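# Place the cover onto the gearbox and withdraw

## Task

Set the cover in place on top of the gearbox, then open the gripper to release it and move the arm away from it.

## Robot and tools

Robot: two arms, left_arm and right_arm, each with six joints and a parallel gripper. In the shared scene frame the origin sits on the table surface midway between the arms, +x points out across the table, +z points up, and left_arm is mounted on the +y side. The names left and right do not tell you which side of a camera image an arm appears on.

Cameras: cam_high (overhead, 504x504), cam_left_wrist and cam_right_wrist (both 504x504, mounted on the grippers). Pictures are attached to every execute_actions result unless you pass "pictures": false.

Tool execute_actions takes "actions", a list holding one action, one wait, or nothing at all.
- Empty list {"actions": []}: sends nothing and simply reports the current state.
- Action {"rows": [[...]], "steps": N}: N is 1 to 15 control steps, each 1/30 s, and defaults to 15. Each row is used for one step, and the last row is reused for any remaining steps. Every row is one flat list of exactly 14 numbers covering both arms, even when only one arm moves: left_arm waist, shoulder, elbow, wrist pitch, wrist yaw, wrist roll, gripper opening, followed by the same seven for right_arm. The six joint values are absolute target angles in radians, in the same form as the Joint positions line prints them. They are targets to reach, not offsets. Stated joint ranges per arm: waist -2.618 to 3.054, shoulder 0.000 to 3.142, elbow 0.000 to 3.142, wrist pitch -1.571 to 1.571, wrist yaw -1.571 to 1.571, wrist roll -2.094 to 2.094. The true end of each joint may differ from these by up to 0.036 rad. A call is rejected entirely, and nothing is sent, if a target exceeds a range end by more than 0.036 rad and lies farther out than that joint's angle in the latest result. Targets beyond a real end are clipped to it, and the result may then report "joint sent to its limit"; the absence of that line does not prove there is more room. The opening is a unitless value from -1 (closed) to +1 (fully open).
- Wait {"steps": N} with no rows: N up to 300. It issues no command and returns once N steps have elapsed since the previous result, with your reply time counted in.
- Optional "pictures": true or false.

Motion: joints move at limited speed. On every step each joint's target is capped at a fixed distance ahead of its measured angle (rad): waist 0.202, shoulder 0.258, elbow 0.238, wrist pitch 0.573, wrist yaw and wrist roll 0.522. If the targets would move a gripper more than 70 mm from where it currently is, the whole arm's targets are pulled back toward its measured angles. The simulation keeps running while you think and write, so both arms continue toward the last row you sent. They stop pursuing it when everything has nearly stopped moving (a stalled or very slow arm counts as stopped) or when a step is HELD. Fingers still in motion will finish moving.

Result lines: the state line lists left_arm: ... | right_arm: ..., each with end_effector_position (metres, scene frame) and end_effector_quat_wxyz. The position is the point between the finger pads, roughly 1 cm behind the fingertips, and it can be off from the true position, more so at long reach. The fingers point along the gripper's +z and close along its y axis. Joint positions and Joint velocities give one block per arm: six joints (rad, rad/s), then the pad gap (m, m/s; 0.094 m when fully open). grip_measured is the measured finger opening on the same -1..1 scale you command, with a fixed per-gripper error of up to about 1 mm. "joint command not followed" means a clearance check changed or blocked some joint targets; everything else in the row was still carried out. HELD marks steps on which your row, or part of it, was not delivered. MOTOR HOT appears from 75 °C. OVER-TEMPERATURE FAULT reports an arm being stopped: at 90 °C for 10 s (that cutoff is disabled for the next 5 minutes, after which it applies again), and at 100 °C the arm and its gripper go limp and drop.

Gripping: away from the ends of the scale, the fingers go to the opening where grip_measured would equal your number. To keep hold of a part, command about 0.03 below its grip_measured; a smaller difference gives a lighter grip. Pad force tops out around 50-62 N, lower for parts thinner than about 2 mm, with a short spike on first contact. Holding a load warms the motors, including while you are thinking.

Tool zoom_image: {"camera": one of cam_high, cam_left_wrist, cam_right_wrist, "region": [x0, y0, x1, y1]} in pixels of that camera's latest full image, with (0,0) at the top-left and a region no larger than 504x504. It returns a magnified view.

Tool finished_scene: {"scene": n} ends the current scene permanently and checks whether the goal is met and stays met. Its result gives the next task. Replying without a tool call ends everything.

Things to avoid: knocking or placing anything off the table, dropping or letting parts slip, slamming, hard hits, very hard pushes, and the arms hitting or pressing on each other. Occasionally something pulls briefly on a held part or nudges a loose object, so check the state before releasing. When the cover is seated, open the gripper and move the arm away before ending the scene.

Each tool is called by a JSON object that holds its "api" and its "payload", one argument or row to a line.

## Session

{"api": "execute_actions", "payload": {
  "actions": []
}}

Scene clock: 0.00 s of 4500.00 s.
left_arm: end_effector_position=(+0.3804, +0.0117, +0.1241) grip_measured=+1.000 end_effector_quat_wxyz=(+0.457, -0.337, +0.814, -0.125) | right_arm: end_effector_position=(+0.2786, -0.5445, +0.1481) grip_measured=+1.000 end_effector_quat_wxyz=(-0.169, -0.089, +0.973, -0.127)
Joint positions: left_arm=[-1.277  2.068  1.563 -0.578 -0.897 -1.634  0.094] | right_arm=[-0.519  1.968  1.801 -1.466  0.421 -0.867  0.094]
Joint velocities: left_arm=[ 0.002 -0.012 -0.012  0.066 -0.066 -0.022  0.   ] | right_arm=[-0.002 -0.007 -0.002  0.037  0.022  0.037  0.   ]
Motor temperatures (°C, as the motors report them): left_arm=[29 39 32 39 30 30] | right_arm=[30 29 32 32 27 30]

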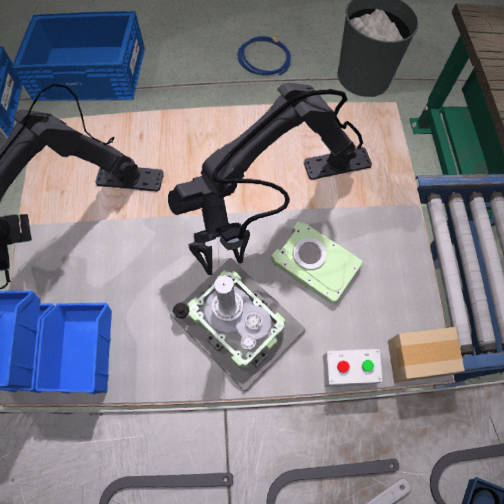

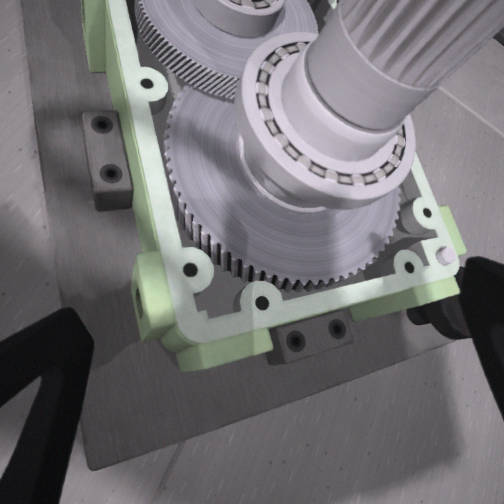

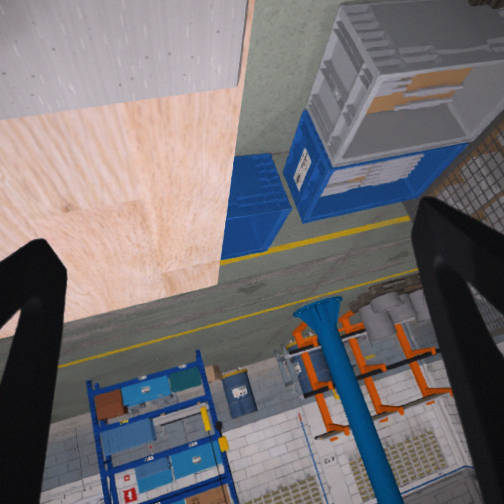

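{"api": "zoom_image", "payload": {
  "camera": "cam_high",
  "region": [160,210,380,400]
}}

Region (160, 210, 380, 400) of cam_high's 504x504 image, scaled by 2.291, with more detail than that image has; it fills the top 435 rows of this view, and the rest is white.

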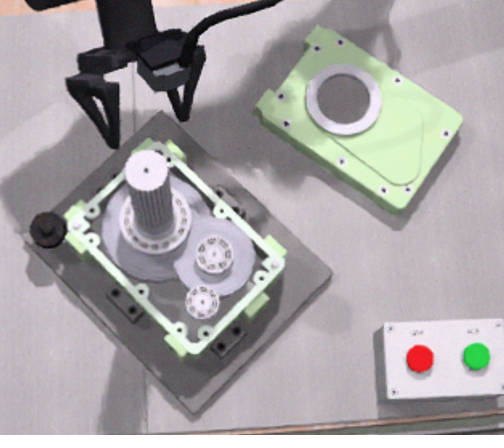

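{"api": "execute_actions", "payload": {
  "actions": [
    {"rows":[[-1.285,2.03,1.55,-0.575,-0.9,-1.57,1,-0.52,1.9,1.77,-1.44,0.4,-0.82,1],[-1.29,1.99,1.53,-0.57,-0.9,-1.5,1,-0.52,1.83,1.73,-1.41,0.37,-0.76,1],[-1.3,1.95,1.51,-0.565,-0.9,-1.43,1,-0.51,1.76,1.69,-1.38,0.34,-0.7,1],[-1.31,1.91,1.49,-0.56,-0.9,-1.36,1,-0.5,1.69,1.65,-1.35,0.31,-0.64,1],[-1.32,1.87,1.47,-0.555,-0.9,-1.29,1,-0.49,1.62,1.6,-1.31,0.28,-0.58,1],[-1.33,1.83,1.44,-0.55,-0.9,-1.22,1,-0.48,1.55,1.55,-1.27,0.25,-0.52,1],[-1.33,1.79,1.41,-0.54,-0.9,-1.15,1,-0.47,1.48,1.5,-1.23,0.22,-0.46,1],[-1.33,1.75,1.38,-0.53,-0.9,-1.08,1,-0.46,1.41,1.45,-1.19,0.19,-0.4,1],[-1.33,1.71,1.35,-0.52,-0.9,-1.01,1,-0.45,1.34,1.4,-1.15,0.16,-0.34,1],[-1.33,1.67,1.32,-0.51,-0.9,-0.94,1,-0.44,1.27,1.35,-1.11,0.13,-0.28,1],[-1.33,1.63,1.29,-0.5,-0.9,-0.87,1,-0.43,1.2,1.3,-1.07,0.1,-0.22,1],[-1.33,1.59,1.25,-0.48,-0.92,-0.8,1,-0.42,1.13,1.25,-1.03,0.07,-0.16,1],[-1.33,1.55,1.2,-0.45,-0.94,-0.75,1,-0.41,1.06,1.2,-0.99,0.04,-0.1,1],[-1.33,1.51,1.15,-0.42,-0.96,-0.7,1,-0.4,0.99,1.15,-0.95,0.01,-0.05,1],[-1.33,1.47,1.1,-0.39,-0.98,-0.66,1,-0.39,0.92,1.1,-0.9,0,0,1]],"steps":15}
  ],
  "pictures": false
}}

{"api": "execute_actions", "payload": {
  "actions": [
    {"rows":[[-1.315,1.46,1.05,-0.33,-0.99,-0.66,1,-0.37,0.87,1.05,-0.84,-0.05,0,1],[-1.3,1.45,1.0,-0.27,-1.0,-0.66,1,-0.35,0.82,1.0,-0.78,-0.1,0,1],[-1.285,1.44,0.95,-0.21,-1.01,-0.66,1,-0.33,0.77,0.95,-0.72,-0.15,0,1],[-1.27,1.44,0.9,-0.15,-1.02,-0.66,1,-0.31,0.72,0.9,-0.66,-0.2,0,1],[-1.255,1.44,0.86,-0.1,-1.03,-0.66,1,-0.29,0.67,0.85,-0.6,-0.25,0,1],[-1.24,1.44,0.82,-0.05,-1.04,-0.66,1,-0.27,0.62,0.8,-0.54,-0.3,0,1],[-1.225,1.44,0.78,0.0,-1.05,-0.66,1,-0.25,0.57,0.75,-0.48,-0.35,0,1],[-1.21,1.44,0.74,0.04,-1.06,-0.66,1,-0.23,0.53,0.7,-0.42,-0.4,0,1],[-1.195,1.45,0.7,0.08,-1.07,-0.66,1,-0.21,0.49,0.65,-0.36,-0.45,0,1],[-1.18,1.46,0.66,0.12,-1.08,-0.66,1,-0.19,0.45,0.6,-0.3,-0.5,0,1],[-1.165,1.47,0.63,0.16,-1.09,-0.66,1,-0.17,0.41,0.55,-0.24,-0.55,0,1],[-1.15,1.48,0.6,0.2,-1.1,-0.66,1,-0.15,0.38,0.51,-0.18,-0.6,0,1],[-1.135,1.49,0.57,0.24,-1.11,-0.66,1,-0.13,0.35,0.48,-0.12,-0.64,0,1],[-1.12,1.495,0.55,0.27,-1.12,-0.66,1,-0.1,0.32,0.45,-0.08,-0.67,0,1],[-1.115,1.5,0.53,0.3,-1.12,-0.66,1,-0.08,0.3,0.42,-0.05,-0.7,0,1]],"steps":15}
  ],
  "pictures": false
}}

{"api": "execute_actions", "payload": {
  "actions": [
    {"steps":20}
  ]
}}

Scene clock: 5.47 s of 4500.00 s.
left_arm: end_effector_position=(+0.3269, +0.0735, +0.2340) grip_measured=+1.000 end_effector_quat_wxyz=(+0.527, -0.069, +0.844, -0.078) | right_arm: end_effector_position=(+0.2639, -0.4251, +0.2567) grip_measured=+1.000 end_effector_quat_wxyz=(+0.286, +0.185, +0.922, -0.181)
Joint positions: left_arm=[-1.329  1.534  1.209 -0.463 -0.915 -0.902  0.094] | right_arm=[-0.413  1.031  1.213 -1.069  0.109 -0.234  0.094]
Joint velocities: left_arm=[-0.007 -1.233 -1.35   0.637 -0.286  1.575  0.   ] | right_arm=[ 0.286 -1.927 -1.546  1.121 -0.725  1.546  0.   ]
Motor temperatures (°C, as the motors report them): left_arm=[29 42 33 39 30 30] | right_arm=[30 31 33 32 27 30]
Steps of this call (steps 1 to 90: nothing new was sent; then 1.97 s passed at rest; steps 91 to 105: all 15 steps of this action). Readings (joint positions):
91: left_arm=[-1.277 2.068 1.563 -0.578 -0.896 -1.626] | right_arm=[-0.519 1.964 1.797 -1.462 0.419 -0.861]
92: left_arm=[-1.277 2.062 1.558 -0.575 -0.893 -1.606] | right_arm=[-0.519 1.948 1.780 -1.447 0.411 -0.845]
94: left_arm=[-1.281 2.024 1.526 -0.572 -0.887 -1.538] | right_arm=[-0.518 1.872 1.709 -1.408 0.382 -0.788]
98: left_arm=[-1.314 1.865 1.432 -0.564 -0.883 -1.332] | right_arm=[-0.488 1.582 1.537 -1.313 0.297 -0.613]
105: the state above

Scene clock: 5.97 s of 4500.00 s.
left_arm: end_effector_position=(+0.3410, +0.2089, +0.1127) grip_measured=+1.000 end_effector_quat_wxyz=(+0.565, -0.081, +0.817, +0.086) | right_arm: end_effector_position=(+0.2966, -0.2421, +0.2633) grip_measured=+1.000 end_effector_quat_wxyz=(+0.647, -0.058, +0.754, +0.096)
Joint positions: left_arm=[-1.14   1.489  0.577  0.118 -1.063 -0.674  0.094] | right_arm=[-0.125  0.361  0.48  -0.286 -0.521 -0.012  0.094]
Joint velocities: left_arm=[ 0.369  0.222 -0.696  1.018 -0.315  0.066  0.   ] | right_arm=[ 0.691 -0.774 -0.935  1.443 -1.121  0.11   0.   ]
Motor temperatures (°C, as the motors report them): left_arm=[29 42 33 39 30 30] | right_arm=[30 31 33 32 27 30]
Steps of this call (steps 1 to 15: all 15 steps of this action). Readings (joint positions):
1: left_arm=[-1.329 1.496 1.161 -0.438 -0.929 -0.855] | right_arm=[-0.402 0.966 1.161 -1.030 0.082 -0.188]
2: left_arm=[-1.326 1.466 1.112 -0.406 -0.941 -0.817] | right_arm=[-0.388 0.907 1.109 -0.987 0.051 -0.151]
4: left_arm=[-1.308 1.437 1.012 -0.324 -0.964 -0.763] | right_arm=[-0.351 0.804 1.006 -0.891 -0.024 -0.098]
8: left_arm=[-1.244 1.442 0.819 -0.156 -0.998 -0.705] | right_arm=[-0.271 0.622 0.796 -0.675 -0.199 -0.042]
15: the state above

Scene clock: 6.63 s of 4500.00 s.
left_arm: end_effector_position=(+0.3473, +0.2148, +0.1182) grip_measured=+1.000 end_effector_quat_wxyz=(+0.593, -0.120, +0.794, +0.068) | right_arm: end_effector_position=(+0.2858, -0.2043, +0.2965) grip_measured=+1.000 end_effector_quat_wxyz=(+0.704, -0.158, +0.678, +0.141)
Joint positions: left_arm=[-1.121  1.504  0.535  0.282 -1.099 -0.666  0.094] | right_arm=[-0.087  0.32   0.43  -0.071 -0.692 -0.005  0.094]
Joint velocities: left_arm=[ 0.007 -0.022 -0.007  0.007 -0.051  0.007  0.   ] | right_arm=[-0.017  0.002 -0.002  0.007 -0.066 -0.037  0.   ]
Motor temperatures (°C, as the motors report them): left_arm=[29 42 33 39 30 30] | right_arm=[30 31 33 32 27 30]
Steps of this call (steps 1 to 20: the robot went on to your last target). Readings (joint positions):
1: left_arm=[-1.129 1.496 0.557 0.145 -1.071 -0.672] | right_arm=[-0.105 0.339 0.455 -0.246 -0.558 -0.011]
2: left_arm=[-1.123 1.501 0.544 0.165 -1.076 -0.671] | right_arm=[-0.094 0.326 0.439 -0.216 -0.588 -0.010]
4: left_arm=[-1.121 1.504 0.535 0.196 -1.084 -0.669] | right_arm=[-0.088 0.320 0.430 -0.169 -0.628 -0.008]
8: left_arm=[-1.121 1.504 0.535 0.250 -1.093 -0.668] | right_arm=[-0.087 0.320 0.430 -0.106 -0.668 -0.006]
20: the state above

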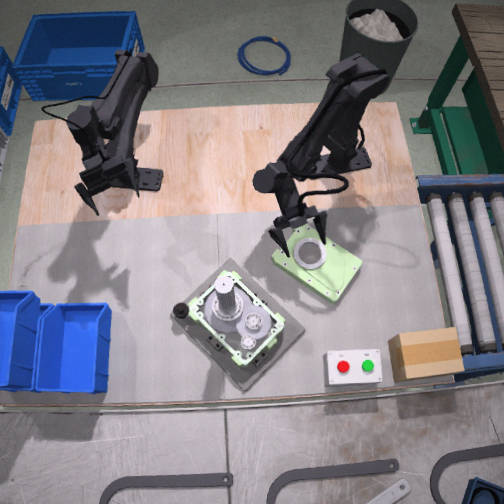

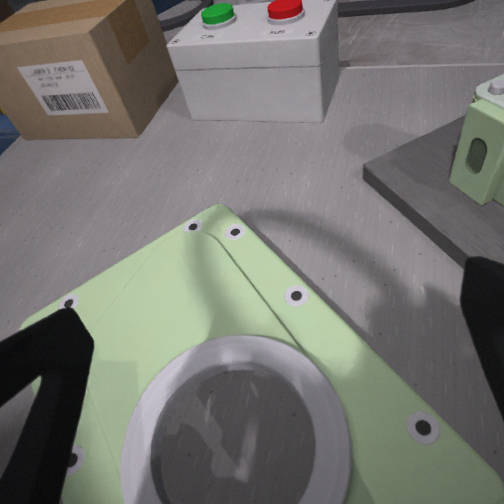

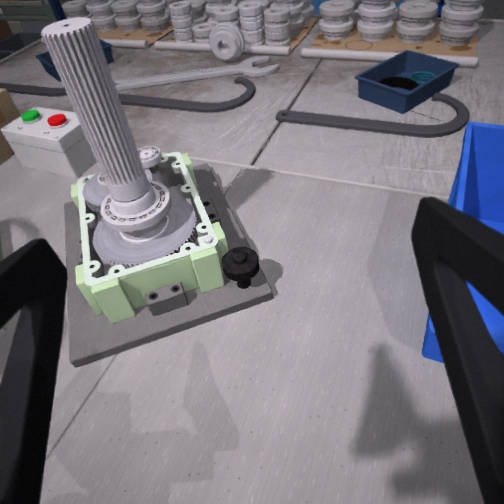

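{"api": "execute_actions", "payload": {
  "actions": [
    {"rows":[[-1.11,1.51,0.52,0.31,-1.12,-0.65,1,-0.08,0.3,0.42,-0.05,-0.7,0,1],[-1.105,1.52,0.51,0.33,-1.12,-0.64,1,-0.08,0.3,0.42,-0.05,-0.7,0,1],[-1.1,1.53,0.5,0.35,-1.12,-0.63,1,-0.08,0.3,0.42,-0.05,-0.7,0,1],[-1.098,1.54,0.49,0.37,-1.12,-0.63,1,-0.08,0.3,0.42,-0.05,-0.7,0,1],[-1.098,1.55,0.48,0.39,-1.12,-0.63,1,-0.08,0.3,0.42,-0.05,-0.7,0,1],[-1.098,1.56,0.47,0.41,-1.12,-0.63,1,-0.08,0.3,0.42,-0.05,-0.7,0,1],[-1.098,1.57,0.46,0.43,-1.12,-0.63,1,-0.08,0.3,0.42,-0.05,-0.7,0,1],[-1.098,1.58,0.45,0.45,-1.12,-0.63,1,-0.08,0.3,0.42,-0.05,-0.7,0,1],[-1.098,1.59,0.44,0.47,-1.12,-0.63,1,-0.08,0.3,0.42,-0.05,-0.7,0,1],[-1.098,1.595,0.43,0.49,-1.12,-0.63,1,-0.08,0.3,0.42,-0.05,-0.7,0,1]],"steps":15}
  ],
  "pictures": false
}}

{"api": "execute_actions", "payload": {
  "actions": [
    {"steps":12}
  ]
}}

{"api": "zoom_image", "payload": {
  "camera": "cam_high",
  "region": [250,190,370,310]
}}

Scene clock: 9.03 s of 4500.00 s.
left_arm: end_effector_position=(+0.3415, +0.2296, +0.0839) grip_measured=+1.000 end_effector_quat_wxyz=(+0.586, -0.107, +0.798, +0.091) | right_arm: end_effector_position=(+0.2856, -0.2040, +0.2968) grip_measured=+1.000 end_effector_quat_wxyz=(+0.704, -0.159, +0.677, +0.142)
Joint positions: left_arm=[-1.107  1.594  0.441  0.439 -1.101 -0.637  0.094] | right_arm=[-0.087  0.32   0.43  -0.069 -0.694 -0.005  0.094]
Joint velocities: left_arm=[ 0.007 -0.017 -0.007  0.227  0.007  0.037  0.   ] | right_arm=[-0.007 -0.012  0.002  0.007 -0.081  0.007  0.   ]
Motor temperatures (°C, as the motors report them): left_arm=[29 42 33 39 30 30] | right_arm=[30 31 33 33 27 30]
Steps of this call (steps 1 to 15: the robot went on to your last target; steps 16 to 57: nothing new was sent; steps 58 to 72: all 15 steps of this action). Readings (joint positions):
58: left_arm=[-1.121 1.504 0.535 0.285 -1.099 -0.665] | right_arm=[-0.087 0.320 0.430 -0.069 -0.694 -0.005]
59: left_arm=[-1.120 1.505 0.535 0.289 -1.099 -0.661] | right_arm=[-0.087 0.320 0.430 -0.069 -0.694 -0.005]
61: left_arm=[-1.115 1.513 0.528 0.315 -1.100 -0.653] | right_arm=[-0.087 0.320 0.430 -0.069 -0.694 -0.005]
65: left_arm=[-1.108 1.553 0.487 0.374 -1.101 -0.643] | right_arm=[-0.087 0.320 0.430 -0.069 -0.694 -0.005]
72: the state above

Scene clock: 9.43 s of 4500.00 s.
left_arm: end_effector_position=(+0.3434, +0.2271, +0.0877) grip_measured=+1.000 end_effector_quat_wxyz=(+0.592, -0.115, +0.793, +0.080) | right_arm: end_effector_position=(+0.2856, -0.2040, +0.2968) grip_measured=+1.000 end_effector_quat_wxyz=(+0.704, -0.159, +0.677, +0.142)
Joint positions: left_arm=[-1.107  1.594  0.441  0.472 -1.101 -0.636  0.094] | right_arm=[-0.087  0.32   0.43  -0.069 -0.694 -0.005  0.094]
Joint velocities: left_arm=[ 0.007 -0.002  0.002  0.007  0.081  0.007  0.   ] | right_arm=[-0.017  0.007  0.007 -0.081  0.022 -0.022  0.   ]
Motor temperatures (°C, as the motors report them): left_arm=[29 42 33 40 30 30] | right_arm=[30 31 33 33 27 30]
Steps of this call (steps 1 to 12: the robot went on to your last target). Readings (joint positions):
1: left_arm=[-1.107 1.594 0.441 0.447 -1.101 -0.637] | right_arm=[-0.087 0.320 0.430 -0.069 -0.694 -0.005]
2: left_arm=[-1.107 1.594 0.441 0.453 -1.101 -0.637] | right_arm=[-0.087 0.320 0.430 -0.069 -0.694 -0.005]
4: left_arm=[-1.107 1.594 0.441 0.461 -1.101 -0.637] | right_arm=[-0.087 0.320 0.430 -0.069 -0.694 -0.005]
8: left_arm=[-1.107 1.594 0.441 0.469 -1.101 -0.636] | right_arm=[-0.087 0.320 0.430 -0.069 -0.694 -0.005]
12: the state above

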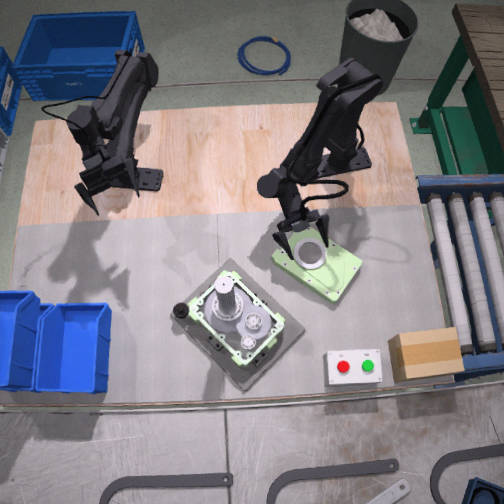

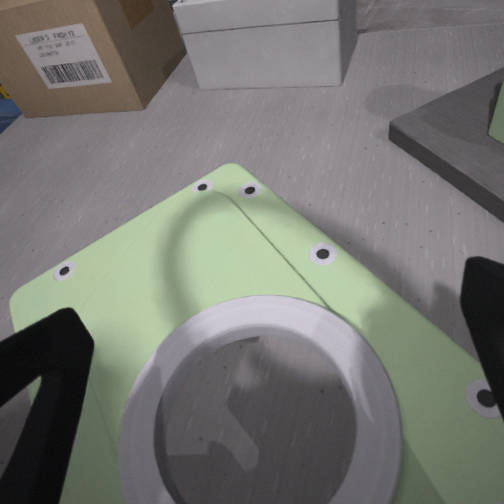

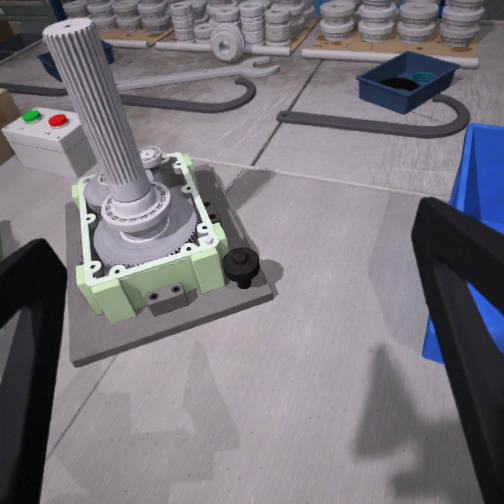

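Region (250, 190, 370, 310) of cam_high's 504x504 image, scaled by 4.200, with more detail than that image has.

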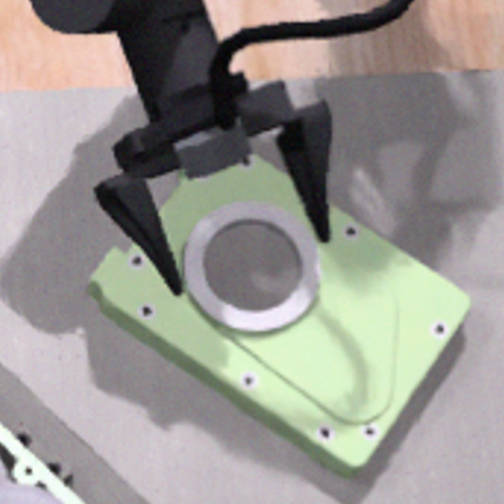

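{"api": "execute_actions", "payload": {
  "actions": [
    {"rows":[[-1.1,1.6,0.42,0.5,-1.12,-0.63,1,-0.08,0.3,0.42,-0.05,-0.7,0,1],[-1.1,1.61,0.41,0.52,-1.12,-0.63,1,-0.08,0.3,0.42,-0.05,-0.7,0,1],[-1.1,1.62,0.4,0.54,-1.12,-0.63,1,-0.08,0.3,0.42,-0.05,-0.7,0,1],[-1.1,1.635,0.39,0.56,-1.12,-0.63,1,-0.08,0.3,0.42,-0.05,-0.7,0,1],[-1.1,1.65,0.388,0.58,-1.12,-0.63,1,-0.08,0.3,0.42,-0.05,-0.7,0,1],[-1.1,1.658,0.388,0.59,-1.12,-0.63,1,-0.08,0.3,0.42,-0.05,-0.7,0,1]],"steps":15}
  ],
  "pictures": false
}}

{"api": "execute_actions", "payload": {
  "actions": [
    {"steps":6}
  ]
}}

{"api": "zoom_image", "payload": {
  "camera": "cam_high",
  "region": [250,190,370,310]
}}

Scene clock: 11.83 s of 4500.00 s.
left_arm: end_effector_position=(+0.3402, +0.2316, +0.0715) grip_measured=+1.000 end_effector_quat_wxyz=(+0.591, -0.113, +0.794, +0.083) | right_arm: end_effector_position=(+0.2856, -0.2040, +0.2968) grip_measured=+1.000 end_effector_quat_wxyz=(+0.704, -0.159, +0.677, +0.142)
Joint positions: left_arm=[-1.107  1.656  0.402  0.565 -1.102 -0.635  0.094] | right_arm=[-0.087  0.32   0.43  -0.069 -0.694 -0.005  0.094]
Joint velocities: left_arm=[ 0.022  0.002 -0.002  0.066  0.051 -0.022  0.   ] | right_arm=[ 0.017  0.017 -0.002 -0.007  0.037  0.037  0.   ]
Motor temperatures (°C, as the motors report them): left_arm=[29 41 33 40 30 30] | right_arm=[30 31 33 33 27 30]
Steps of this call (steps 1 to 30: the robot went on to your last target; steps 31 to 57: nothing new was sent; steps 58 to 72: all 15 steps of this action). Readings (joint positions):
58: left_arm=[-1.107 1.594 0.441 0.474 -1.101 -0.636] | right_arm=[-0.087 0.320 0.430 -0.069 -0.694 -0.005]
59: left_arm=[-1.107 1.595 0.439 0.481 -1.101 -0.636] | right_arm=[-0.087 0.320 0.430 -0.069 -0.694 -0.005]
61: left_arm=[-1.107 1.603 0.428 0.505 -1.102 -0.636] | right_arm=[-0.087 0.320 0.430 -0.069 -0.694 -0.005]
65: left_arm=[-1.107 1.647 0.406 0.542 -1.102 -0.636] | right_arm=[-0.087 0.320 0.430 -0.069 -0.694 -0.005]
72: the state above

Scene clock: 12.03 s of 4500.00 s.
left_arm: end_effector_position=(+0.3406, +0.2310, +0.0724) grip_measured=+1.000 end_effector_quat_wxyz=(+0.592, -0.115, +0.793, +0.081) | right_arm: end_effector_position=(+0.2856, -0.2040, +0.2968) grip_measured=+1.000 end_effector_quat_wxyz=(+0.704, -0.159, +0.677, +0.142)
Joint positions: left_arm=[-1.107  1.656  0.402  0.572 -1.102 -0.635  0.094] | right_arm=[-0.087  0.32   0.43  -0.069 -0.694 -0.005  0.094]
Joint velocities: left_arm=[ 0.007 -0.012  0.012  0.066 -0.037  0.037  0.   ] | right_arm=[ 0.002 -0.007 -0.007 -0.007  0.095  0.022  0.   ]
Motor temperatures (°C, as the motors report them): left_arm=[29 41 33 40 30 30] | right_arm=[30 31 33 33 27 30]
Steps of this call (steps 1 to 6: the robot went on to your last target). Readings (joint positions):
1: left_arm=[-1.107 1.656 0.402 0.567 -1.102 -0.635] | right_arm=[-0.087 0.320 0.430 -0.069 -0.694 -0.005]
2: left_arm=[-1.107 1.656 0.402 0.568 -1.102 -0.635] | right_arm=[-0.087 0.320 0.430 -0.069 -0.694 -0.005]
4: left_arm=[-1.107 1.656 0.402 0.570 -1.102 -0.635] | right_arm=[-0.087 0.320 0.430 -0.069 -0.694 -0.005]
6: the state above

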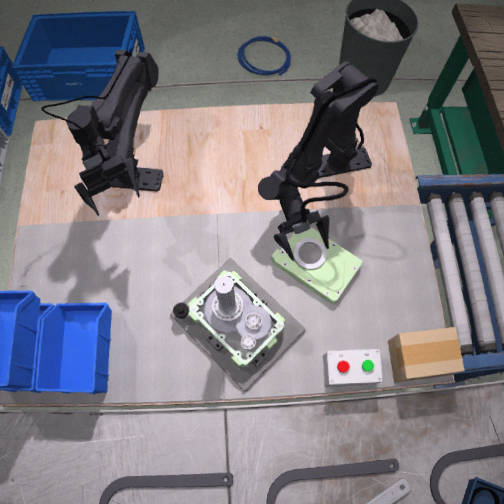

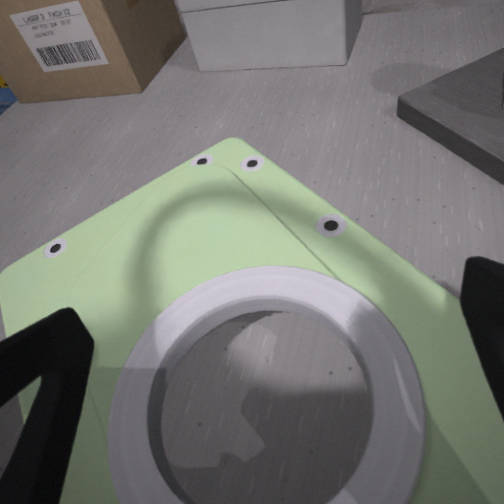

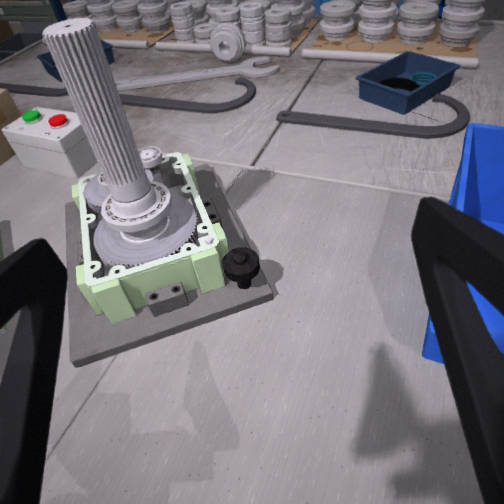

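Region (250, 190, 370, 310) of cam_high's 504x504 image, scaled by 4.200, with more detail than that image has.

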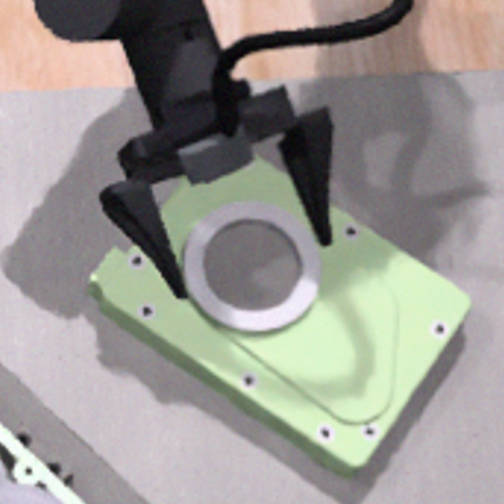

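{"api": "execute_actions", "payload": {
  "actions": [
    {"rows":[[-1.1,1.66,0.375,0.6,-1.12,-0.63,1,-0.08,0.3,0.42,-0.05,-0.7,0,1],[-1.1,1.665,0.37,0.61,-1.12,-0.63,1,-0.08,0.3,0.42,-0.05,-0.7,0,1],[-1.1,1.675,0.368,0.625,-1.12,-0.63,1,-0.08,0.3,0.42,-0.05,-0.7,0,1],[-1.1,1.685,0.366,0.64,-1.12,-0.63,1,-0.08,0.3,0.42,-0.05,-0.7,0,1],[-1.1,1.695,0.364,0.655,-1.12,-0.63,1,-0.08,0.3,0.42,-0.05,-0.7,0,1],[-1.1,1.705,0.362,0.67,-1.12,-0.63,1,-0.08,0.3,0.42,-0.05,-0.7,0,1],[-1.1,1.715,0.36,0.685,-1.12,-0.63,1,-0.08,0.3,0.42,-0.05,-0.7,0,1],[-1.1,1.725,0.358,0.7,-1.12,-0.63,1,-0.08,0.3,0.42,-0.05,-0.7,0,1],[-1.1,1.735,0.356,0.71,-1.12,-0.63,1,-0.08,0.3,0.42,-0.05,-0.7,0,1],[-1.1,1.745,0.355,0.72,-1.12,-0.63,1,-0.08,0.3,0.42,-0.05,-0.7,0,1],[-1.1,1.755,0.354,0.73,-1.12,-0.63,1,-0.08,0.3,0.42,-0.05,-0.7,0,1],[-1.1,1.766,0.353,0.73,-1.12,-0.63,1,-0.08,0.3,0.42,-0.05,-0.7,0,1]],"steps":15}
  ],
  "pictures": false
}}

{"api": "execute_actions", "payload": {
  "actions": [
    {"steps":8}
  ]
}}

{"api": "zoom_image", "payload": {
  "camera": "cam_high",
  "region": [250,190,370,310]
}}

Scene clock: 14.27 s of 4500.00 s.
left_arm: end_effector_position=(+0.3380, +0.2344, +0.0511) grip_measured=+1.000 end_effector_quat_wxyz=(+0.590, -0.111, +0.795, +0.086) | right_arm: end_effector_position=(+0.2856, -0.2040, +0.2968) grip_measured=+1.000 end_effector_quat_wxyz=(+0.704, -0.159, +0.677, +0.142)
Joint positions: left_arm=[-1.107  1.759  0.371  0.691 -1.103 -0.635  0.094] | right_arm=[-0.087  0.32   0.43  -0.069 -0.694 -0.005  0.094]
Joint velocities: left_arm=[ 0.022  0.046 -0.027  0.051 -0.051 -0.007  0.   ] | right_arm=[-0.002 -0.017 -0.002  0.037  0.037  0.007  0.   ]
Motor temperatures (°C, as the motors report them): left_arm=[29 41 33 40 30 30] | right_arm=[30 30 34 34 27 30]
Steps of this call (steps 1 to 15: the robot went on to your last target; steps 16 to 52: nothing new was sent; steps 53 to 67: all 15 steps of this action). Readings (joint positions):
53: left_arm=[-1.107 1.656 0.402 0.575 -1.102 -0.635] | right_arm=[-0.087 0.320 0.430 -0.069 -0.694 -0.005]
54: left_arm=[-1.107 1.656 0.400 0.579 -1.102 -0.635] | right_arm=[-0.087 0.320 0.430 -0.069 -0.694 -0.005]
56: left_arm=[-1.107 1.660 0.393 0.595 -1.102 -0.635] | right_arm=[-0.087 0.320 0.430 -0.069 -0.694 -0.005]
60: left_arm=[-1.107 1.699 0.381 0.636 -1.103 -0.635] | right_arm=[-0.087 0.320 0.430 -0.069 -0.694 -0.005]
67: the state above

Scene clock: 14.53 s of 4500.00 s.
left_arm: end_effector_position=(+0.3384, +0.2340, +0.0518) grip_measured=+1.000 end_effector_quat_wxyz=(+0.591, -0.113, +0.794, +0.084) | right_arm: end_effector_position=(+0.2856, -0.2040, +0.2968) grip_measured=+1.000 end_effector_quat_wxyz=(+0.704, -0.159, +0.677, +0.142)
Joint positions: left_arm=[-1.107  1.76   0.371  0.699 -1.103 -0.635  0.094] | right_arm=[-0.087  0.32   0.43  -0.069 -0.694 -0.005  0.094]
Joint velocities: left_arm=[ 0.007 -0.007  0.002  0.022 -0.022 -0.066  0.   ] | right_arm=[ 0.032 -0.007 -0.007 -0.007 -0.066 -0.007  0.   ]
Motor temperatures (°C, as the motors report them): left_arm=[29 41 33 40 30 30] | right_arm=[30 30 34 34 27 30]
Steps of this call (steps 1 to 8: the robot went on to your last target). Readings (joint positions):
1: left_arm=[-1.107 1.760 0.371 0.694 -1.103 -0.635] | right_arm=[-0.087 0.320 0.430 -0.069 -0.694 -0.005]
2: left_arm=[-1.107 1.760 0.371 0.697 -1.103 -0.635] | right_arm=[-0.087 0.320 0.430 -0.069 -0.694 -0.005]
4: left_arm=[-1.107 1.760 0.371 0.699 -1.103 -0.635] | right_arm=[-0.087 0.320 0.430 -0.069 -0.694 -0.005]
8: the state above

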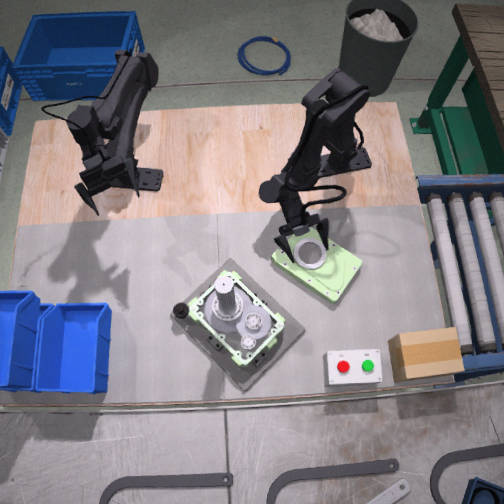

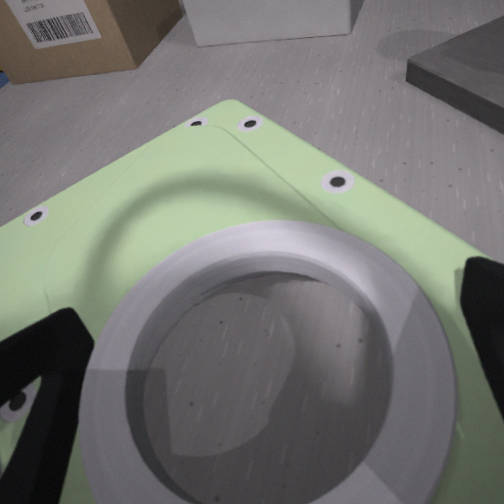

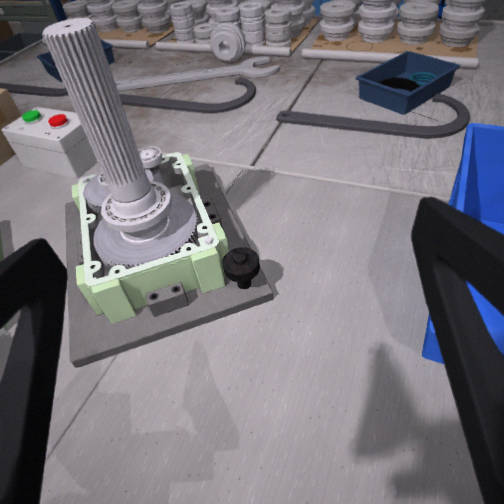

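Region (250, 190, 370, 310) of cam_high's 504x504 image, scaled by 4.200, with more detail than that image has.

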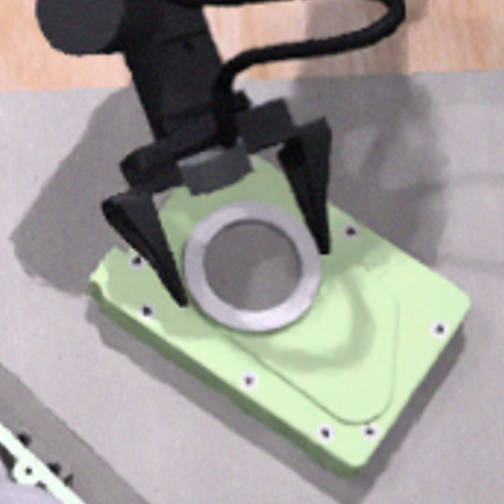

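{"api": "execute_actions", "payload": {
  "actions": [
    {"rows":[[-1.09,1.766,0.36,0.73,-1.11,-0.63,1,-0.08,0.3,0.42,-0.05,-0.7,0,1],[-1.082,1.766,0.37,0.73,-1.10,-0.63,1,-0.08,0.3,0.42,-0.05,-0.7,0,1]],"steps":10}
  ],
  "pictures": false
}}

{"api": "execute_actions", "payload": {
  "actions": [
    {"rows":[[-1.085,1.766,0.37,0.72,-1.10,-0.63,0.92,-0.08,0.3,0.42,-0.05,-0.7,0,1],[-1.085,1.766,0.37,0.72,-1.10,-0.63,0.88,-0.08,0.3,0.42,-0.05,-0.7,0,1],[-1.085,1.766,0.37,0.72,-1.10,-0.63,0.85,-0.08,0.3,0.42,-0.05,-0.7,0,1],[-1.085,1.766,0.37,0.72,-1.10,-0.63,0.82,-0.08,0.3,0.42,-0.05,-0.7,0,1],[-1.085,1.766,0.37,0.72,-1.10,-0.63,0.79,-0.08,0.3,0.42,-0.05,-0.7,0,1],[-1.085,1.766,0.37,0.72,-1.10,-0.63,0.75,-0.08,0.3,0.42,-0.05,-0.7,0,1]],"steps":12}
  ]
}}

Scene clock: 16.07 s of 4500.00 s.
left_arm: end_effector_position=(+0.3412, +0.2369, +0.0525) grip_measured=+1.000 end_effector_quat_wxyz=(+0.592, -0.121, +0.793, +0.082) | right_arm: end_effector_position=(+0.2856, -0.2040, +0.2968) grip_measured=+1.000 end_effector_quat_wxyz=(+0.704, -0.159, +0.677, +0.142)
Joint positions: left_arm=[-1.092  1.76   0.371  0.712 -1.097 -0.635  0.094] | right_arm=[-0.087  0.32   0.43  -0.069 -0.694 -0.005  0.094]
Joint velocities: left_arm=[ 0.002 -0.022 -0.002  0.022 -0.037 -0.007  0.   ] | right_arm=[ 0.007 -0.012 -0.012  0.022 -0.007 -0.022  0.   ]
Motor temperatures (°C, as the motors report them): left_arm=[29 41 33 40 30 30] | right_arm=[30 30 34 34 27 30]
Steps of this call (steps 1 to 15: the robot went on to your last target; steps 16 to 36: nothing new was sent; steps 37 to 46: all 10 steps of this action). Readings (joint positions):
37: left_arm=[-1.107 1.760 0.371 0.699 -1.103 -0.635] | right_arm=[-0.087 0.320 0.430 -0.069 -0.694 -0.005]
38: left_arm=[-1.103 1.760 0.371 0.702 -1.102 -0.635] | right_arm=[-0.087 0.320 0.430 -0.069 -0.694 -0.005]
40: left_arm=[-1.095 1.760 0.371 0.707 -1.099 -0.635] | right_arm=[-0.087 0.320 0.430 -0.069 -0.694 -0.005]
44: left_arm=[-1.092 1.760 0.371 0.711 -1.097 -0.635] | right_arm=[-0.087 0.320 0.430 -0.069 -0.694 -0.005]
46: the state above

Scene clock: 16.47 s of 4500.00 s.
left_arm: end_effector_position=(+0.3413, +0.2379, +0.0527) grip_measured=+0.819 end_effector_quat_wxyz=(+0.592, -0.122, +0.792, +0.084) | right_arm: end_effector_position=(+0.2856, -0.2040, +0.2968) grip_measured=+1.000 end_effector_quat_wxyz=(+0.704, -0.159, +0.677, +0.142)
Joint positions: left_arm=[-1.09   1.76   0.371  0.71  -1.1   -0.635  0.085] | right_arm=[-0.087  0.32   0.43  -0.069 -0.694 -0.005  0.094]
Joint velocities: left_arm=[-0.012  0.022  0.002 -0.066 -0.022 -0.037 -0.001] | right_arm=[ 0.002 -0.007 -0.012 -0.037  0.066 -0.007  0.   ]
Motor temperatures (°C, as the motors report them): left_arm=[29 41 33 40 30 30] | right_arm=[30 30 34 34 27 30]
Steps of this call (steps 1 to 12: all 12 steps of this action). Readings (joint positions):
1: left_arm=[-1.092 1.760 0.371 0.712 -1.096 -0.635] | right_arm=[-0.087 0.320 0.430 -0.069 -0.694 -0.005]
2: left_arm=[-1.091 1.760 0.371 0.712 -1.098 -0.635] | right_arm=[-0.087 0.320 0.430 -0.069 -0.694 -0.005]
4: left_arm=[-1.090 1.760 0.371 0.710 -1.100 -0.635] | right_arm=[-0.087 0.320 0.430 -0.069 -0.694 -0.005]
8: left_arm=[-1.090 1.760 0.371 0.710 -1.100 -0.635] | right_arm=[-0.087 0.320 0.430 -0.069 -0.694 -0.005]
12: the state above

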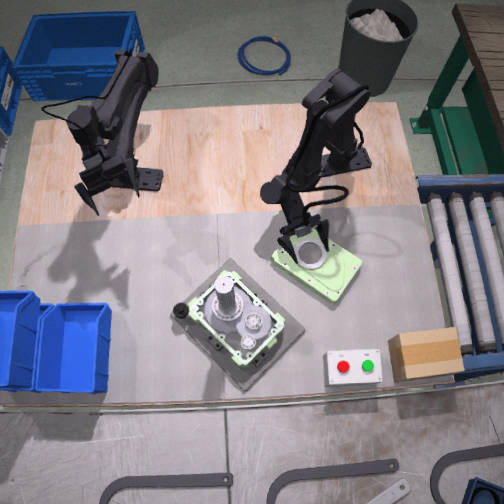

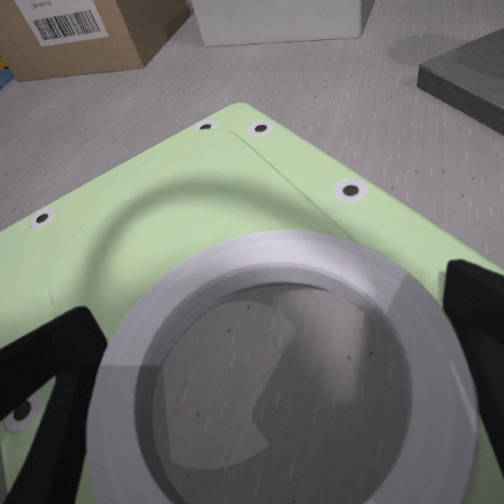

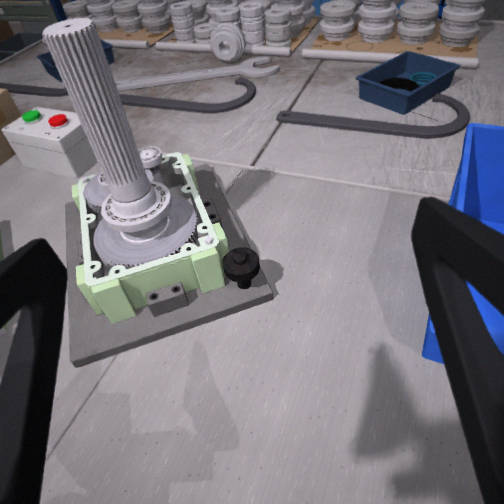

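{"api": "execute_actions", "payload": {
  "actions": [
    {"rows":[[-1.09,1.75,0.39,0.75,-1.12,-0.635,0.74,-0.08,0.3,0.42,-0.05,-0.7,0,1],[-1.09,1.74,0.41,0.78,-1.14,-0.635,0.74,-0.08,0.3,0.42,-0.05,-0.7,0,1],[-1.09,1.73,0.43,0.81,-1.16,-0.635,0.74,-0.08,0.3,0.42,-0.05,-0.7,0,1],[-1.09,1.71,0.445,0.82,-1.18,-0.635,0.74,-0.08,0.3,0.42,-0.05,-0.7,0,1],[-1.09,1.685,0.452,0.79,-1.19,-0.635,0.74,-0.08,0.3,0.42,-0.05,-0.7,0,1],[-1.09,1.657,0.46,0.755,-1.19,-0.635,0.74,-0.08,0.3,0.42,-0.05,-0.7,0,1],[-1.09,1.629,0.468,0.72,-1.19,-0.635,0.74,-0.08,0.3,0.42,-0.05,-0.7,0,1],[-1.09,1.6,0.476,0.685,-1.19,-0.635,0.74,-0.08,0.3,0.42,-0.05,-0.7,0,1],[-1.09,1.57,0.485,0.647,-1.19,-0.635,0.74,-0.08,0.3,0.42,-0.05,-0.7,0,1],[-1.09,1.54,0.494,0.609,-1.19,-0.635,0.74,-0.08,0.3,0.42,-0.05,-0.7,0,1],[-1.09,1.51,0.504,0.569,-1.19,-0.635,0.74,-0.08,0.3,0.42,-0.05,-0.7,0,1],[-1.09,1.48,0.514,0.529,-1.19,-0.635,0.74,-0.08,0.3,0.42,-0.05,-0.7,0,1],[-1.09,1.45,0.524,0.489,-1.19,-0.635,0.74,-0.08,0.3,0.42,-0.05,-0.7,0,1],[-1.09,1.42,0.535,0.447,-1.19,-0.635,0.74,-0.08,0.3,0.42,-0.05,-0.7,0,1],[-1.09,1.394,0.545,0.41,-1.19,-0.635,0.74,-0.08,0.3,0.42,-0.05,-0.7,0,1]],"steps":15}
  ],
  "pictures": false
}}

{"api": "execute_actions", "payload": {
  "actions": [
    {"steps":10}
  ]
}}

Scene clock: 19.13 s of 4500.00 s.
left_arm: end_effector_position=(+0.3513, +0.2222, +0.1198) grip_measured=+0.819 end_effector_quat_wxyz=(+0.609, -0.146, +0.779, +0.036) | right_arm: end_effector_position=(+0.2856, -0.2040, +0.2968) grip_measured=+1.000 end_effector_quat_wxyz=(+0.704, -0.159, +0.677, +0.142)
Joint positions: left_arm=[-1.09   1.496  0.471  0.453 -1.076 -0.64   0.085] | right_arm=[-0.087  0.32   0.43  -0.069 -0.694 -0.005  0.094]
Joint velocities: left_arm=[ 0.037 -0.886  0.3   -0.828  0.051  0.037  0.   ] | right_arm=[-0.002 -0.007  0.002  0.007 -0.051  0.037  0.   ]
Motor temperatures (°C, as the motors report them): left_arm=[29 41 33 41 30 30] | right_arm=[30 30 34 34 27 30]
Steps of this call (steps 1 to 15: the robot went on to your last target; steps 16 to 65: nothing new was sent; steps 66 to 80: all 15 steps of this action). Readings (joint positions):
66: left_arm=[-1.090 1.760 0.371 0.710 -1.100 -0.635] | right_arm=[-0.087 0.320 0.430 -0.069 -0.694 -0.005]
67: left_arm=[-1.090 1.760 0.371 0.712 -1.100 -0.636] | right_arm=[-0.087 0.320 0.430 -0.069 -0.694 -0.005]
69: left_arm=[-1.090 1.760 0.376 0.712 -1.102 -0.636] | right_arm=[-0.087 0.320 0.430 -0.069 -0.694 -0.005]
73: left_arm=[-1.090 1.710 0.404 0.654 -1.089 -0.637] | right_arm=[-0.087 0.320 0.430 -0.069 -0.694 -0.005]
80: the state above

Scene clock: 19.47 s of 4500.00 s.
left_arm: end_effector_position=(+0.3480, +0.2281, +0.1309) grip_measured=+0.819 end_effector_quat_wxyz=(+0.604, -0.139, +0.783, +0.055) | right_arm: end_effector_position=(+0.2856, -0.2040, +0.2968) grip_measured=+1.000 end_effector_quat_wxyz=(+0.704, -0.159, +0.677, +0.142)
Joint positions: left_arm=[-1.09   1.432  0.496  0.326 -1.09  -0.64   0.085] | right_arm=[-0.087  0.32   0.43  -0.069 -0.694 -0.005  0.094]
Joint velocities: left_arm=[-0.012  0.007 -0.007 -0.227  0.051  0.007 -0.001] | right_arm=[ 0.012  0.002 -0.002 -0.095  0.095 -0.022  0.   ]
Motor temperatures (°C, as the motors report them): left_arm=[29 41 33 41 30 30] | right_arm=[30 30 34 34 27 30]
Steps of this call (steps 1 to 10: the robot went on to your last target). Readings (joint positions):
1: left_arm=[-1.090 1.469 0.480 0.428 -1.078 -0.640] | right_arm=[-0.087 0.320 0.430 -0.069 -0.694 -0.005]
2: left_arm=[-1.090 1.450 0.487 0.412 -1.082 -0.640] | right_arm=[-0.087 0.320 0.430 -0.069 -0.694 -0.005]
4: left_arm=[-1.090 1.433 0.495 0.393 -1.090 -0.640] | right_arm=[-0.087 0.320 0.430 -0.069 -0.694 -0.005]
8: left_arm=[-1.090 1.432 0.496 0.345 -1.091 -0.640] | right_arm=[-0.087 0.320 0.430 -0.069 -0.694 -0.005]
10: the state above

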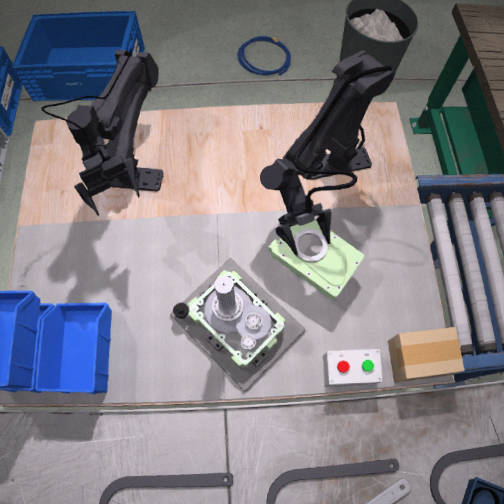

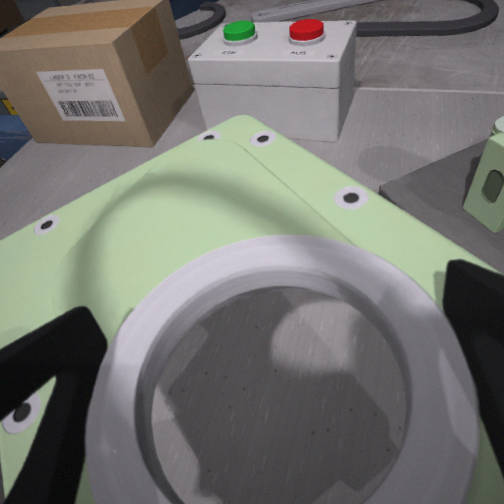

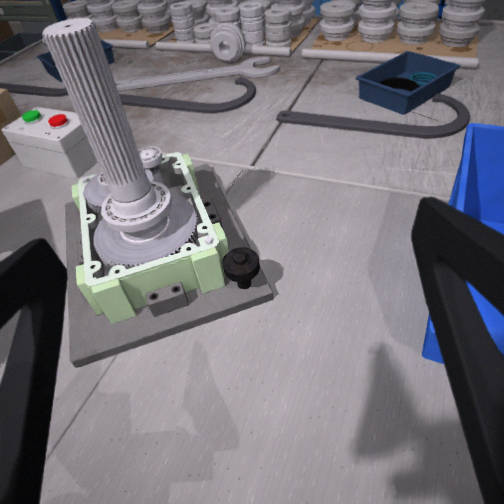

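{"api": "execute_actions", "payload": {
  "actions": [
    {"rows":[[-1.09,1.375,0.565,0.37,-1.19,-0.635,0.74,-0.08,0.3,0.42,-0.05,-0.7,0,1],[-1.09,1.355,0.582,0.33,-1.19,-0.635,0.74,-0.08,0.3,0.42,-0.05,-0.7,0,1],[-1.09,1.337,0.598,0.295,-1.19,-0.635,0.74,-0.08,0.3,0.42,-0.05,-0.7,0,1],[-1.09,1.32,0.614,0.26,-1.19,-0.635,0.74,-0.08,0.3,0.42,-0.05,-0.7,0,1],[-1.09,1.303,0.63,0.227,-1.19,-0.635,0.74,-0.08,0.3,0.42,-0.05,-0.7,0,1],[-1.09,1.288,0.645,0.197,-1.19,-0.635,0.74,-0.08,0.3,0.42,-0.05,-0.7,0,1],[-1.09,1.274,0.66,0.168,-1.19,-0.635,0.74,-0.08,0.3,0.42,-0.05,-0.7,0,1],[-1.09,1.261,0.675,0.14,-1.19,-0.635,0.74,-0.08,0.3,0.42,-0.05,-0.7,0,1],[-1.09,1.249,0.69,0.113,-1.19,-0.635,0.74,-0.08,0.3,0.42,-0.05,-0.7,0,1],[-1.09,1.238,0.705,0.087,-1.19,-0.635,0.74,-0.08,0.3,0.42,-0.05,-0.7,0,1],[-1.09,1.228,0.72,0.062,-1.19,-0.635,0.74,-0.08,0.3,0.42,-0.05,-0.7,0,1],[-1.09,1.218,0.737,0.035,-1.19,-0.635,0.74,-0.08,0.3,0.42,-0.05,-0.7,0,1],[-1.09,1.209,0.755,0.008,-1.19,-0.635,0.74,-0.08,0.3,0.42,-0.05,-0.7,0,1],[-1.09,1.2,0.773,-0.019,-1.19,-0.635,0.74,-0.08,0.3,0.42,-0.05,-0.7,0,1],[-1.09,1.192,0.791,-0.045,-1.19,-0.635,0.74,-0.08,0.3,0.42,-0.05,-0.7,0,1]],"steps":15}
  ],
  "pictures": false
}}

{"api": "execute_actions", "payload": {
  "actions": [
    {"rows":[[-1.09,1.185,0.81,-0.071,-1.19,-0.635,0.74,-0.08,0.3,0.42,-0.05,-0.7,0,1],[-1.09,1.179,0.83,-0.097,-1.19,-0.635,0.74,-0.08,0.3,0.42,-0.05,-0.7,0,1],[-1.09,1.173,0.85,-0.123,-1.19,-0.635,0.74,-0.08,0.3,0.42,-0.05,-0.7,0,1],[-1.09,1.168,0.87,-0.148,-1.19,-0.635,0.74,-0.08,0.3,0.42,-0.05,-0.7,0,1],[-1.09,1.164,0.89,-0.172,-1.19,-0.635,0.74,-0.08,0.3,0.42,-0.05,-0.7,0,1],[-1.09,1.16,0.91,-0.196,-1.19,-0.635,0.74,-0.08,0.3,0.42,-0.05,-0.7,0,1],[-1.09,1.157,0.93,-0.219,-1.19,-0.635,0.74,-0.08,0.3,0.42,-0.05,-0.7,0,1],[-1.09,1.155,0.95,-0.241,-1.19,-0.635,0.74,-0.08,0.3,0.42,-0.05,-0.7,0,1],[-1.09,1.153,0.97,-0.263,-1.19,-0.635,0.74,-0.08,0.3,0.42,-0.05,-0.7,0,1],[-1.09,1.152,0.99,-0.284,-1.19,-0.635,0.74,-0.08,0.3,0.42,-0.05,-0.7,0,1],[-1.09,1.152,1.01,-0.304,-1.19,-0.635,0.74,-0.08,0.3,0.42,-0.05,-0.7,0,1],[-1.09,1.152,1.03,-0.324,-1.19,-0.635,0.74,-0.08,0.3,0.42,-0.05,-0.7,0,1],[-1.09,1.153,1.05,-0.343,-1.19,-0.635,0.74,-0.08,0.3,0.42,-0.05,-0.7,0,1],[-1.09,1.154,1.07,-0.362,-1.19,-0.635,0.74,-0.08,0.3,0.42,-0.05,-0.7,0,1],[-1.09,1.155,1.09,-0.381,-1.19,-0.635,0.74,-0.08,0.3,0.42,-0.05,-0.7,0,1]],"steps":15}
  ],
  "pictures": false
}}

{"api": "execute_actions", "payload": {
  "actions": [
    {"rows":[[-1.09,1.157,1.11,-0.399,-1.19,-0.635,0.74,-0.08,0.3,0.42,-0.05,-0.7,0,1],[-1.09,1.159,1.13,-0.417,-1.19,-0.635,0.74,-0.08,0.3,0.42,-0.05,-0.7,0,1],[-1.09,1.161,1.15,-0.435,-1.19,-0.635,0.74,-0.08,0.3,0.42,-0.05,-0.7,0,1],[-1.09,1.163,1.17,-0.453,-1.19,-0.635,0.74,-0.08,0.3,0.42,-0.05,-0.7,0,1],[-1.09,1.166,1.19,-0.47,-1.19,-0.635,0.74,-0.08,0.3,0.42,-0.05,-0.7,0,1],[-1.09,1.169,1.21,-0.487,-1.19,-0.635,0.74,-0.08,0.3,0.42,-0.05,-0.7,0,1],[-1.09,1.172,1.23,-0.504,-1.19,-0.635,0.74,-0.08,0.3,0.42,-0.05,-0.7,0,1],[-1.09,1.175,1.25,-0.521,-1.19,-0.635,0.74,-0.08,0.3,0.42,-0.05,-0.7,0,1],[-1.09,1.179,1.27,-0.537,-1.19,-0.635,0.74,-0.08,0.3,0.42,-0.05,-0.7,0,1],[-1.09,1.183,1.29,-0.553,-1.19,-0.635,0.74,-0.08,0.3,0.42,-0.05,-0.7,0,1],[-1.09,1.187,1.31,-0.569,-1.19,-0.635,0.74,-0.08,0.3,0.42,-0.05,-0.7,0,1]],"steps":15}
  ]
}}

Scene clock: 23.13 s of 4500.00 s.
left_arm: end_effector_position=(+0.3563, +0.2338, +0.2548) grip_measured=+0.819 end_effector_quat_wxyz=(+0.652, -0.220, +0.725, +0.006) | right_arm: end_effector_position=(+0.2856, -0.2040, +0.2968) grip_measured=+1.000 end_effector_quat_wxyz=(+0.704, -0.159, +0.677, +0.142)
Joint positions: left_arm=[-1.076  1.22   0.744  0.093 -1.162 -0.64   0.085] | right_arm=[-0.087  0.32   0.43  -0.069 -0.694 -0.005  0.094]
Joint velocities: left_arm=[-0.085 -0.266  0.266 -0.989  0.066 -0.037 -0.001] | right_arm=[-0.007 -0.012  0.017  0.051 -0.037 -0.037  0.   ]
Motor temperatures (°C, as the motors report them): left_arm=[29 42 34 42 31 30] | right_arm=[30 30 34 35 27 30]
Steps of this call (steps 1 to 30: the robot went on to your last target; steps 31 to 90: nothing new was sent; then 0.17 s passed at rest; steps 91 to 105: all 15 steps of this action). Readings (joint positions):
91: left_arm=[-1.090 1.432 0.497 0.305 -1.084 -0.640] | right_arm=[-0.087 0.320 0.430 -0.069 -0.694 -0.005]
92: left_arm=[-1.090 1.430 0.501 0.291 -1.083 -0.641] | right_arm=[-0.087 0.320 0.430 -0.069 -0.694 -0.005]
94: left_arm=[-1.090 1.414 0.517 0.239 -1.077 -0.642] | right_arm=[-0.087 0.320 0.430 -0.069 -0.694 -0.005]
98: left_arm=[-1.085 1.347 0.586 0.158 -1.095 -0.641] | right_arm=[-0.087 0.320 0.430 -0.069 -0.694 -0.005]
105: the state above

Scene clock: 23.63 s of 4500.00 s.
left_arm: end_effector_position=(+0.3503, +0.2288, +0.2795) grip_measured=+0.819 end_effector_quat_wxyz=(+0.600, -0.139, +0.786, +0.059) | right_arm: end_effector_position=(+0.2856, -0.2040, +0.2968) grip_measured=+1.000 end_effector_quat_wxyz=(+0.704, -0.159, +0.677, +0.142)
Joint positions: left_arm=[-1.081  1.213  0.987 -0.398 -1.082 -0.643  0.085] | right_arm=[-0.087  0.32   0.43  -0.069 -0.694 -0.005  0.094]
Joint velocities: left_arm=[-0.017  0.012  0.608 -0.579 -0.022 -0.022 -0.   ] | right_arm=[-0.007 -0.012  0.002  0.037 -0.022 -0.007  0.   ]
Motor temperatures (°C, as the motors report them): left_arm=[29 42 34 42 31 30] | right_arm=[30 30 34 35 27 30]
Steps of this call (steps 1 to 15: all 15 steps of this action). Readings (joint positions):
1: left_arm=[-1.078 1.214 0.753 0.053 -1.156 -0.643] | right_arm=[-0.087 0.320 0.430 -0.069 -0.694 -0.005]
2: left_arm=[-1.080 1.213 0.759 0.012 -1.149 -0.642] | right_arm=[-0.087 0.320 0.430 -0.069 -0.694 -0.005]
4: left_arm=[-1.081 1.213 0.773 -0.083 -1.130 -0.643] | right_arm=[-0.087 0.320 0.430 -0.069 -0.694 -0.005]
8: left_arm=[-1.081 1.213 0.831 -0.245 -1.097 -0.643] | right_arm=[-0.087 0.320 0.430 -0.069 -0.694 -0.005]
15: the state above

Scene clock: 24.13 s of 4500.00 s.
left_arm: end_effector_position=(+0.3460, +0.2348, +0.3493) grip_measured=+0.819 end_effector_quat_wxyz=(+0.607, -0.149, +0.779, +0.049) | right_arm: end_effector_position=(+0.2856, -0.2040, +0.2968) grip_measured=+1.000 end_effector_quat_wxyz=(+0.704, -0.159, +0.677, +0.142)
Joint positions: left_arm=[-1.081  1.213  1.249 -0.626 -1.088 -0.644  0.085] | right_arm=[-0.087  0.32   0.43  -0.069 -0.694 -0.005  0.094]
Joint velocities: left_arm=[ 0.002  0.002  0.081 -0.154 -0.037 -0.022 -0.001] | right_arm=[-0.012 -0.022 -0.007 -0.037 -0.007  0.051  0.   ]
Motor temperatures (°C, as the motors report them): left_arm=[29 42 35 42 31 30] | right_arm=[30 30 34 35 27 30]
Steps of this call (steps 1 to 15: all 15 steps of this action). Readings (joint positions):
1: left_arm=[-1.081 1.213 1.008 -0.416 -1.082 -0.644] | right_arm=[-0.087 0.320 0.430 -0.069 -0.694 -0.005]
2: left_arm=[-1.081 1.213 1.028 -0.433 -1.082 -0.644] | right_arm=[-0.087 0.320 0.430 -0.069 -0.694 -0.005]
4: left_arm=[-1.081 1.213 1.067 -0.471 -1.082 -0.644] | right_arm=[-0.087 0.320 0.430 -0.069 -0.694 -0.005]
8: left_arm=[-1.081 1.213 1.145 -0.547 -1.081 -0.644] | right_arm=[-0.087 0.320 0.430 -0.069 -0.694 -0.005]
15: the state above

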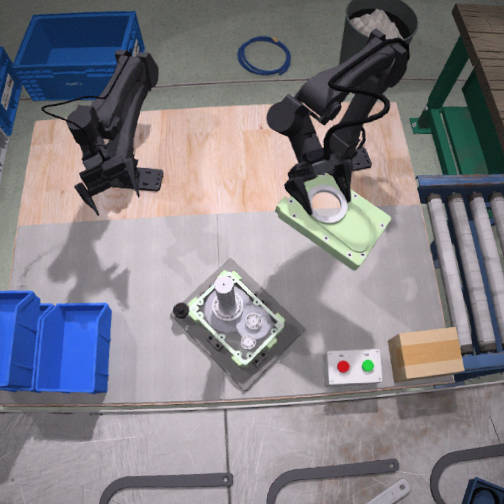

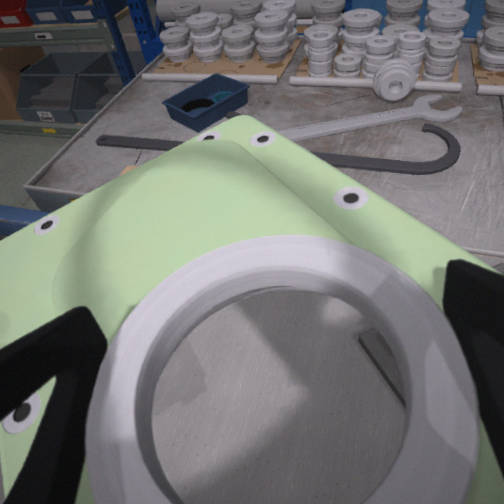

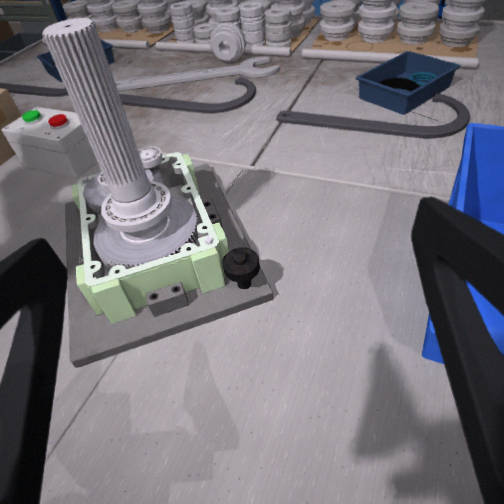

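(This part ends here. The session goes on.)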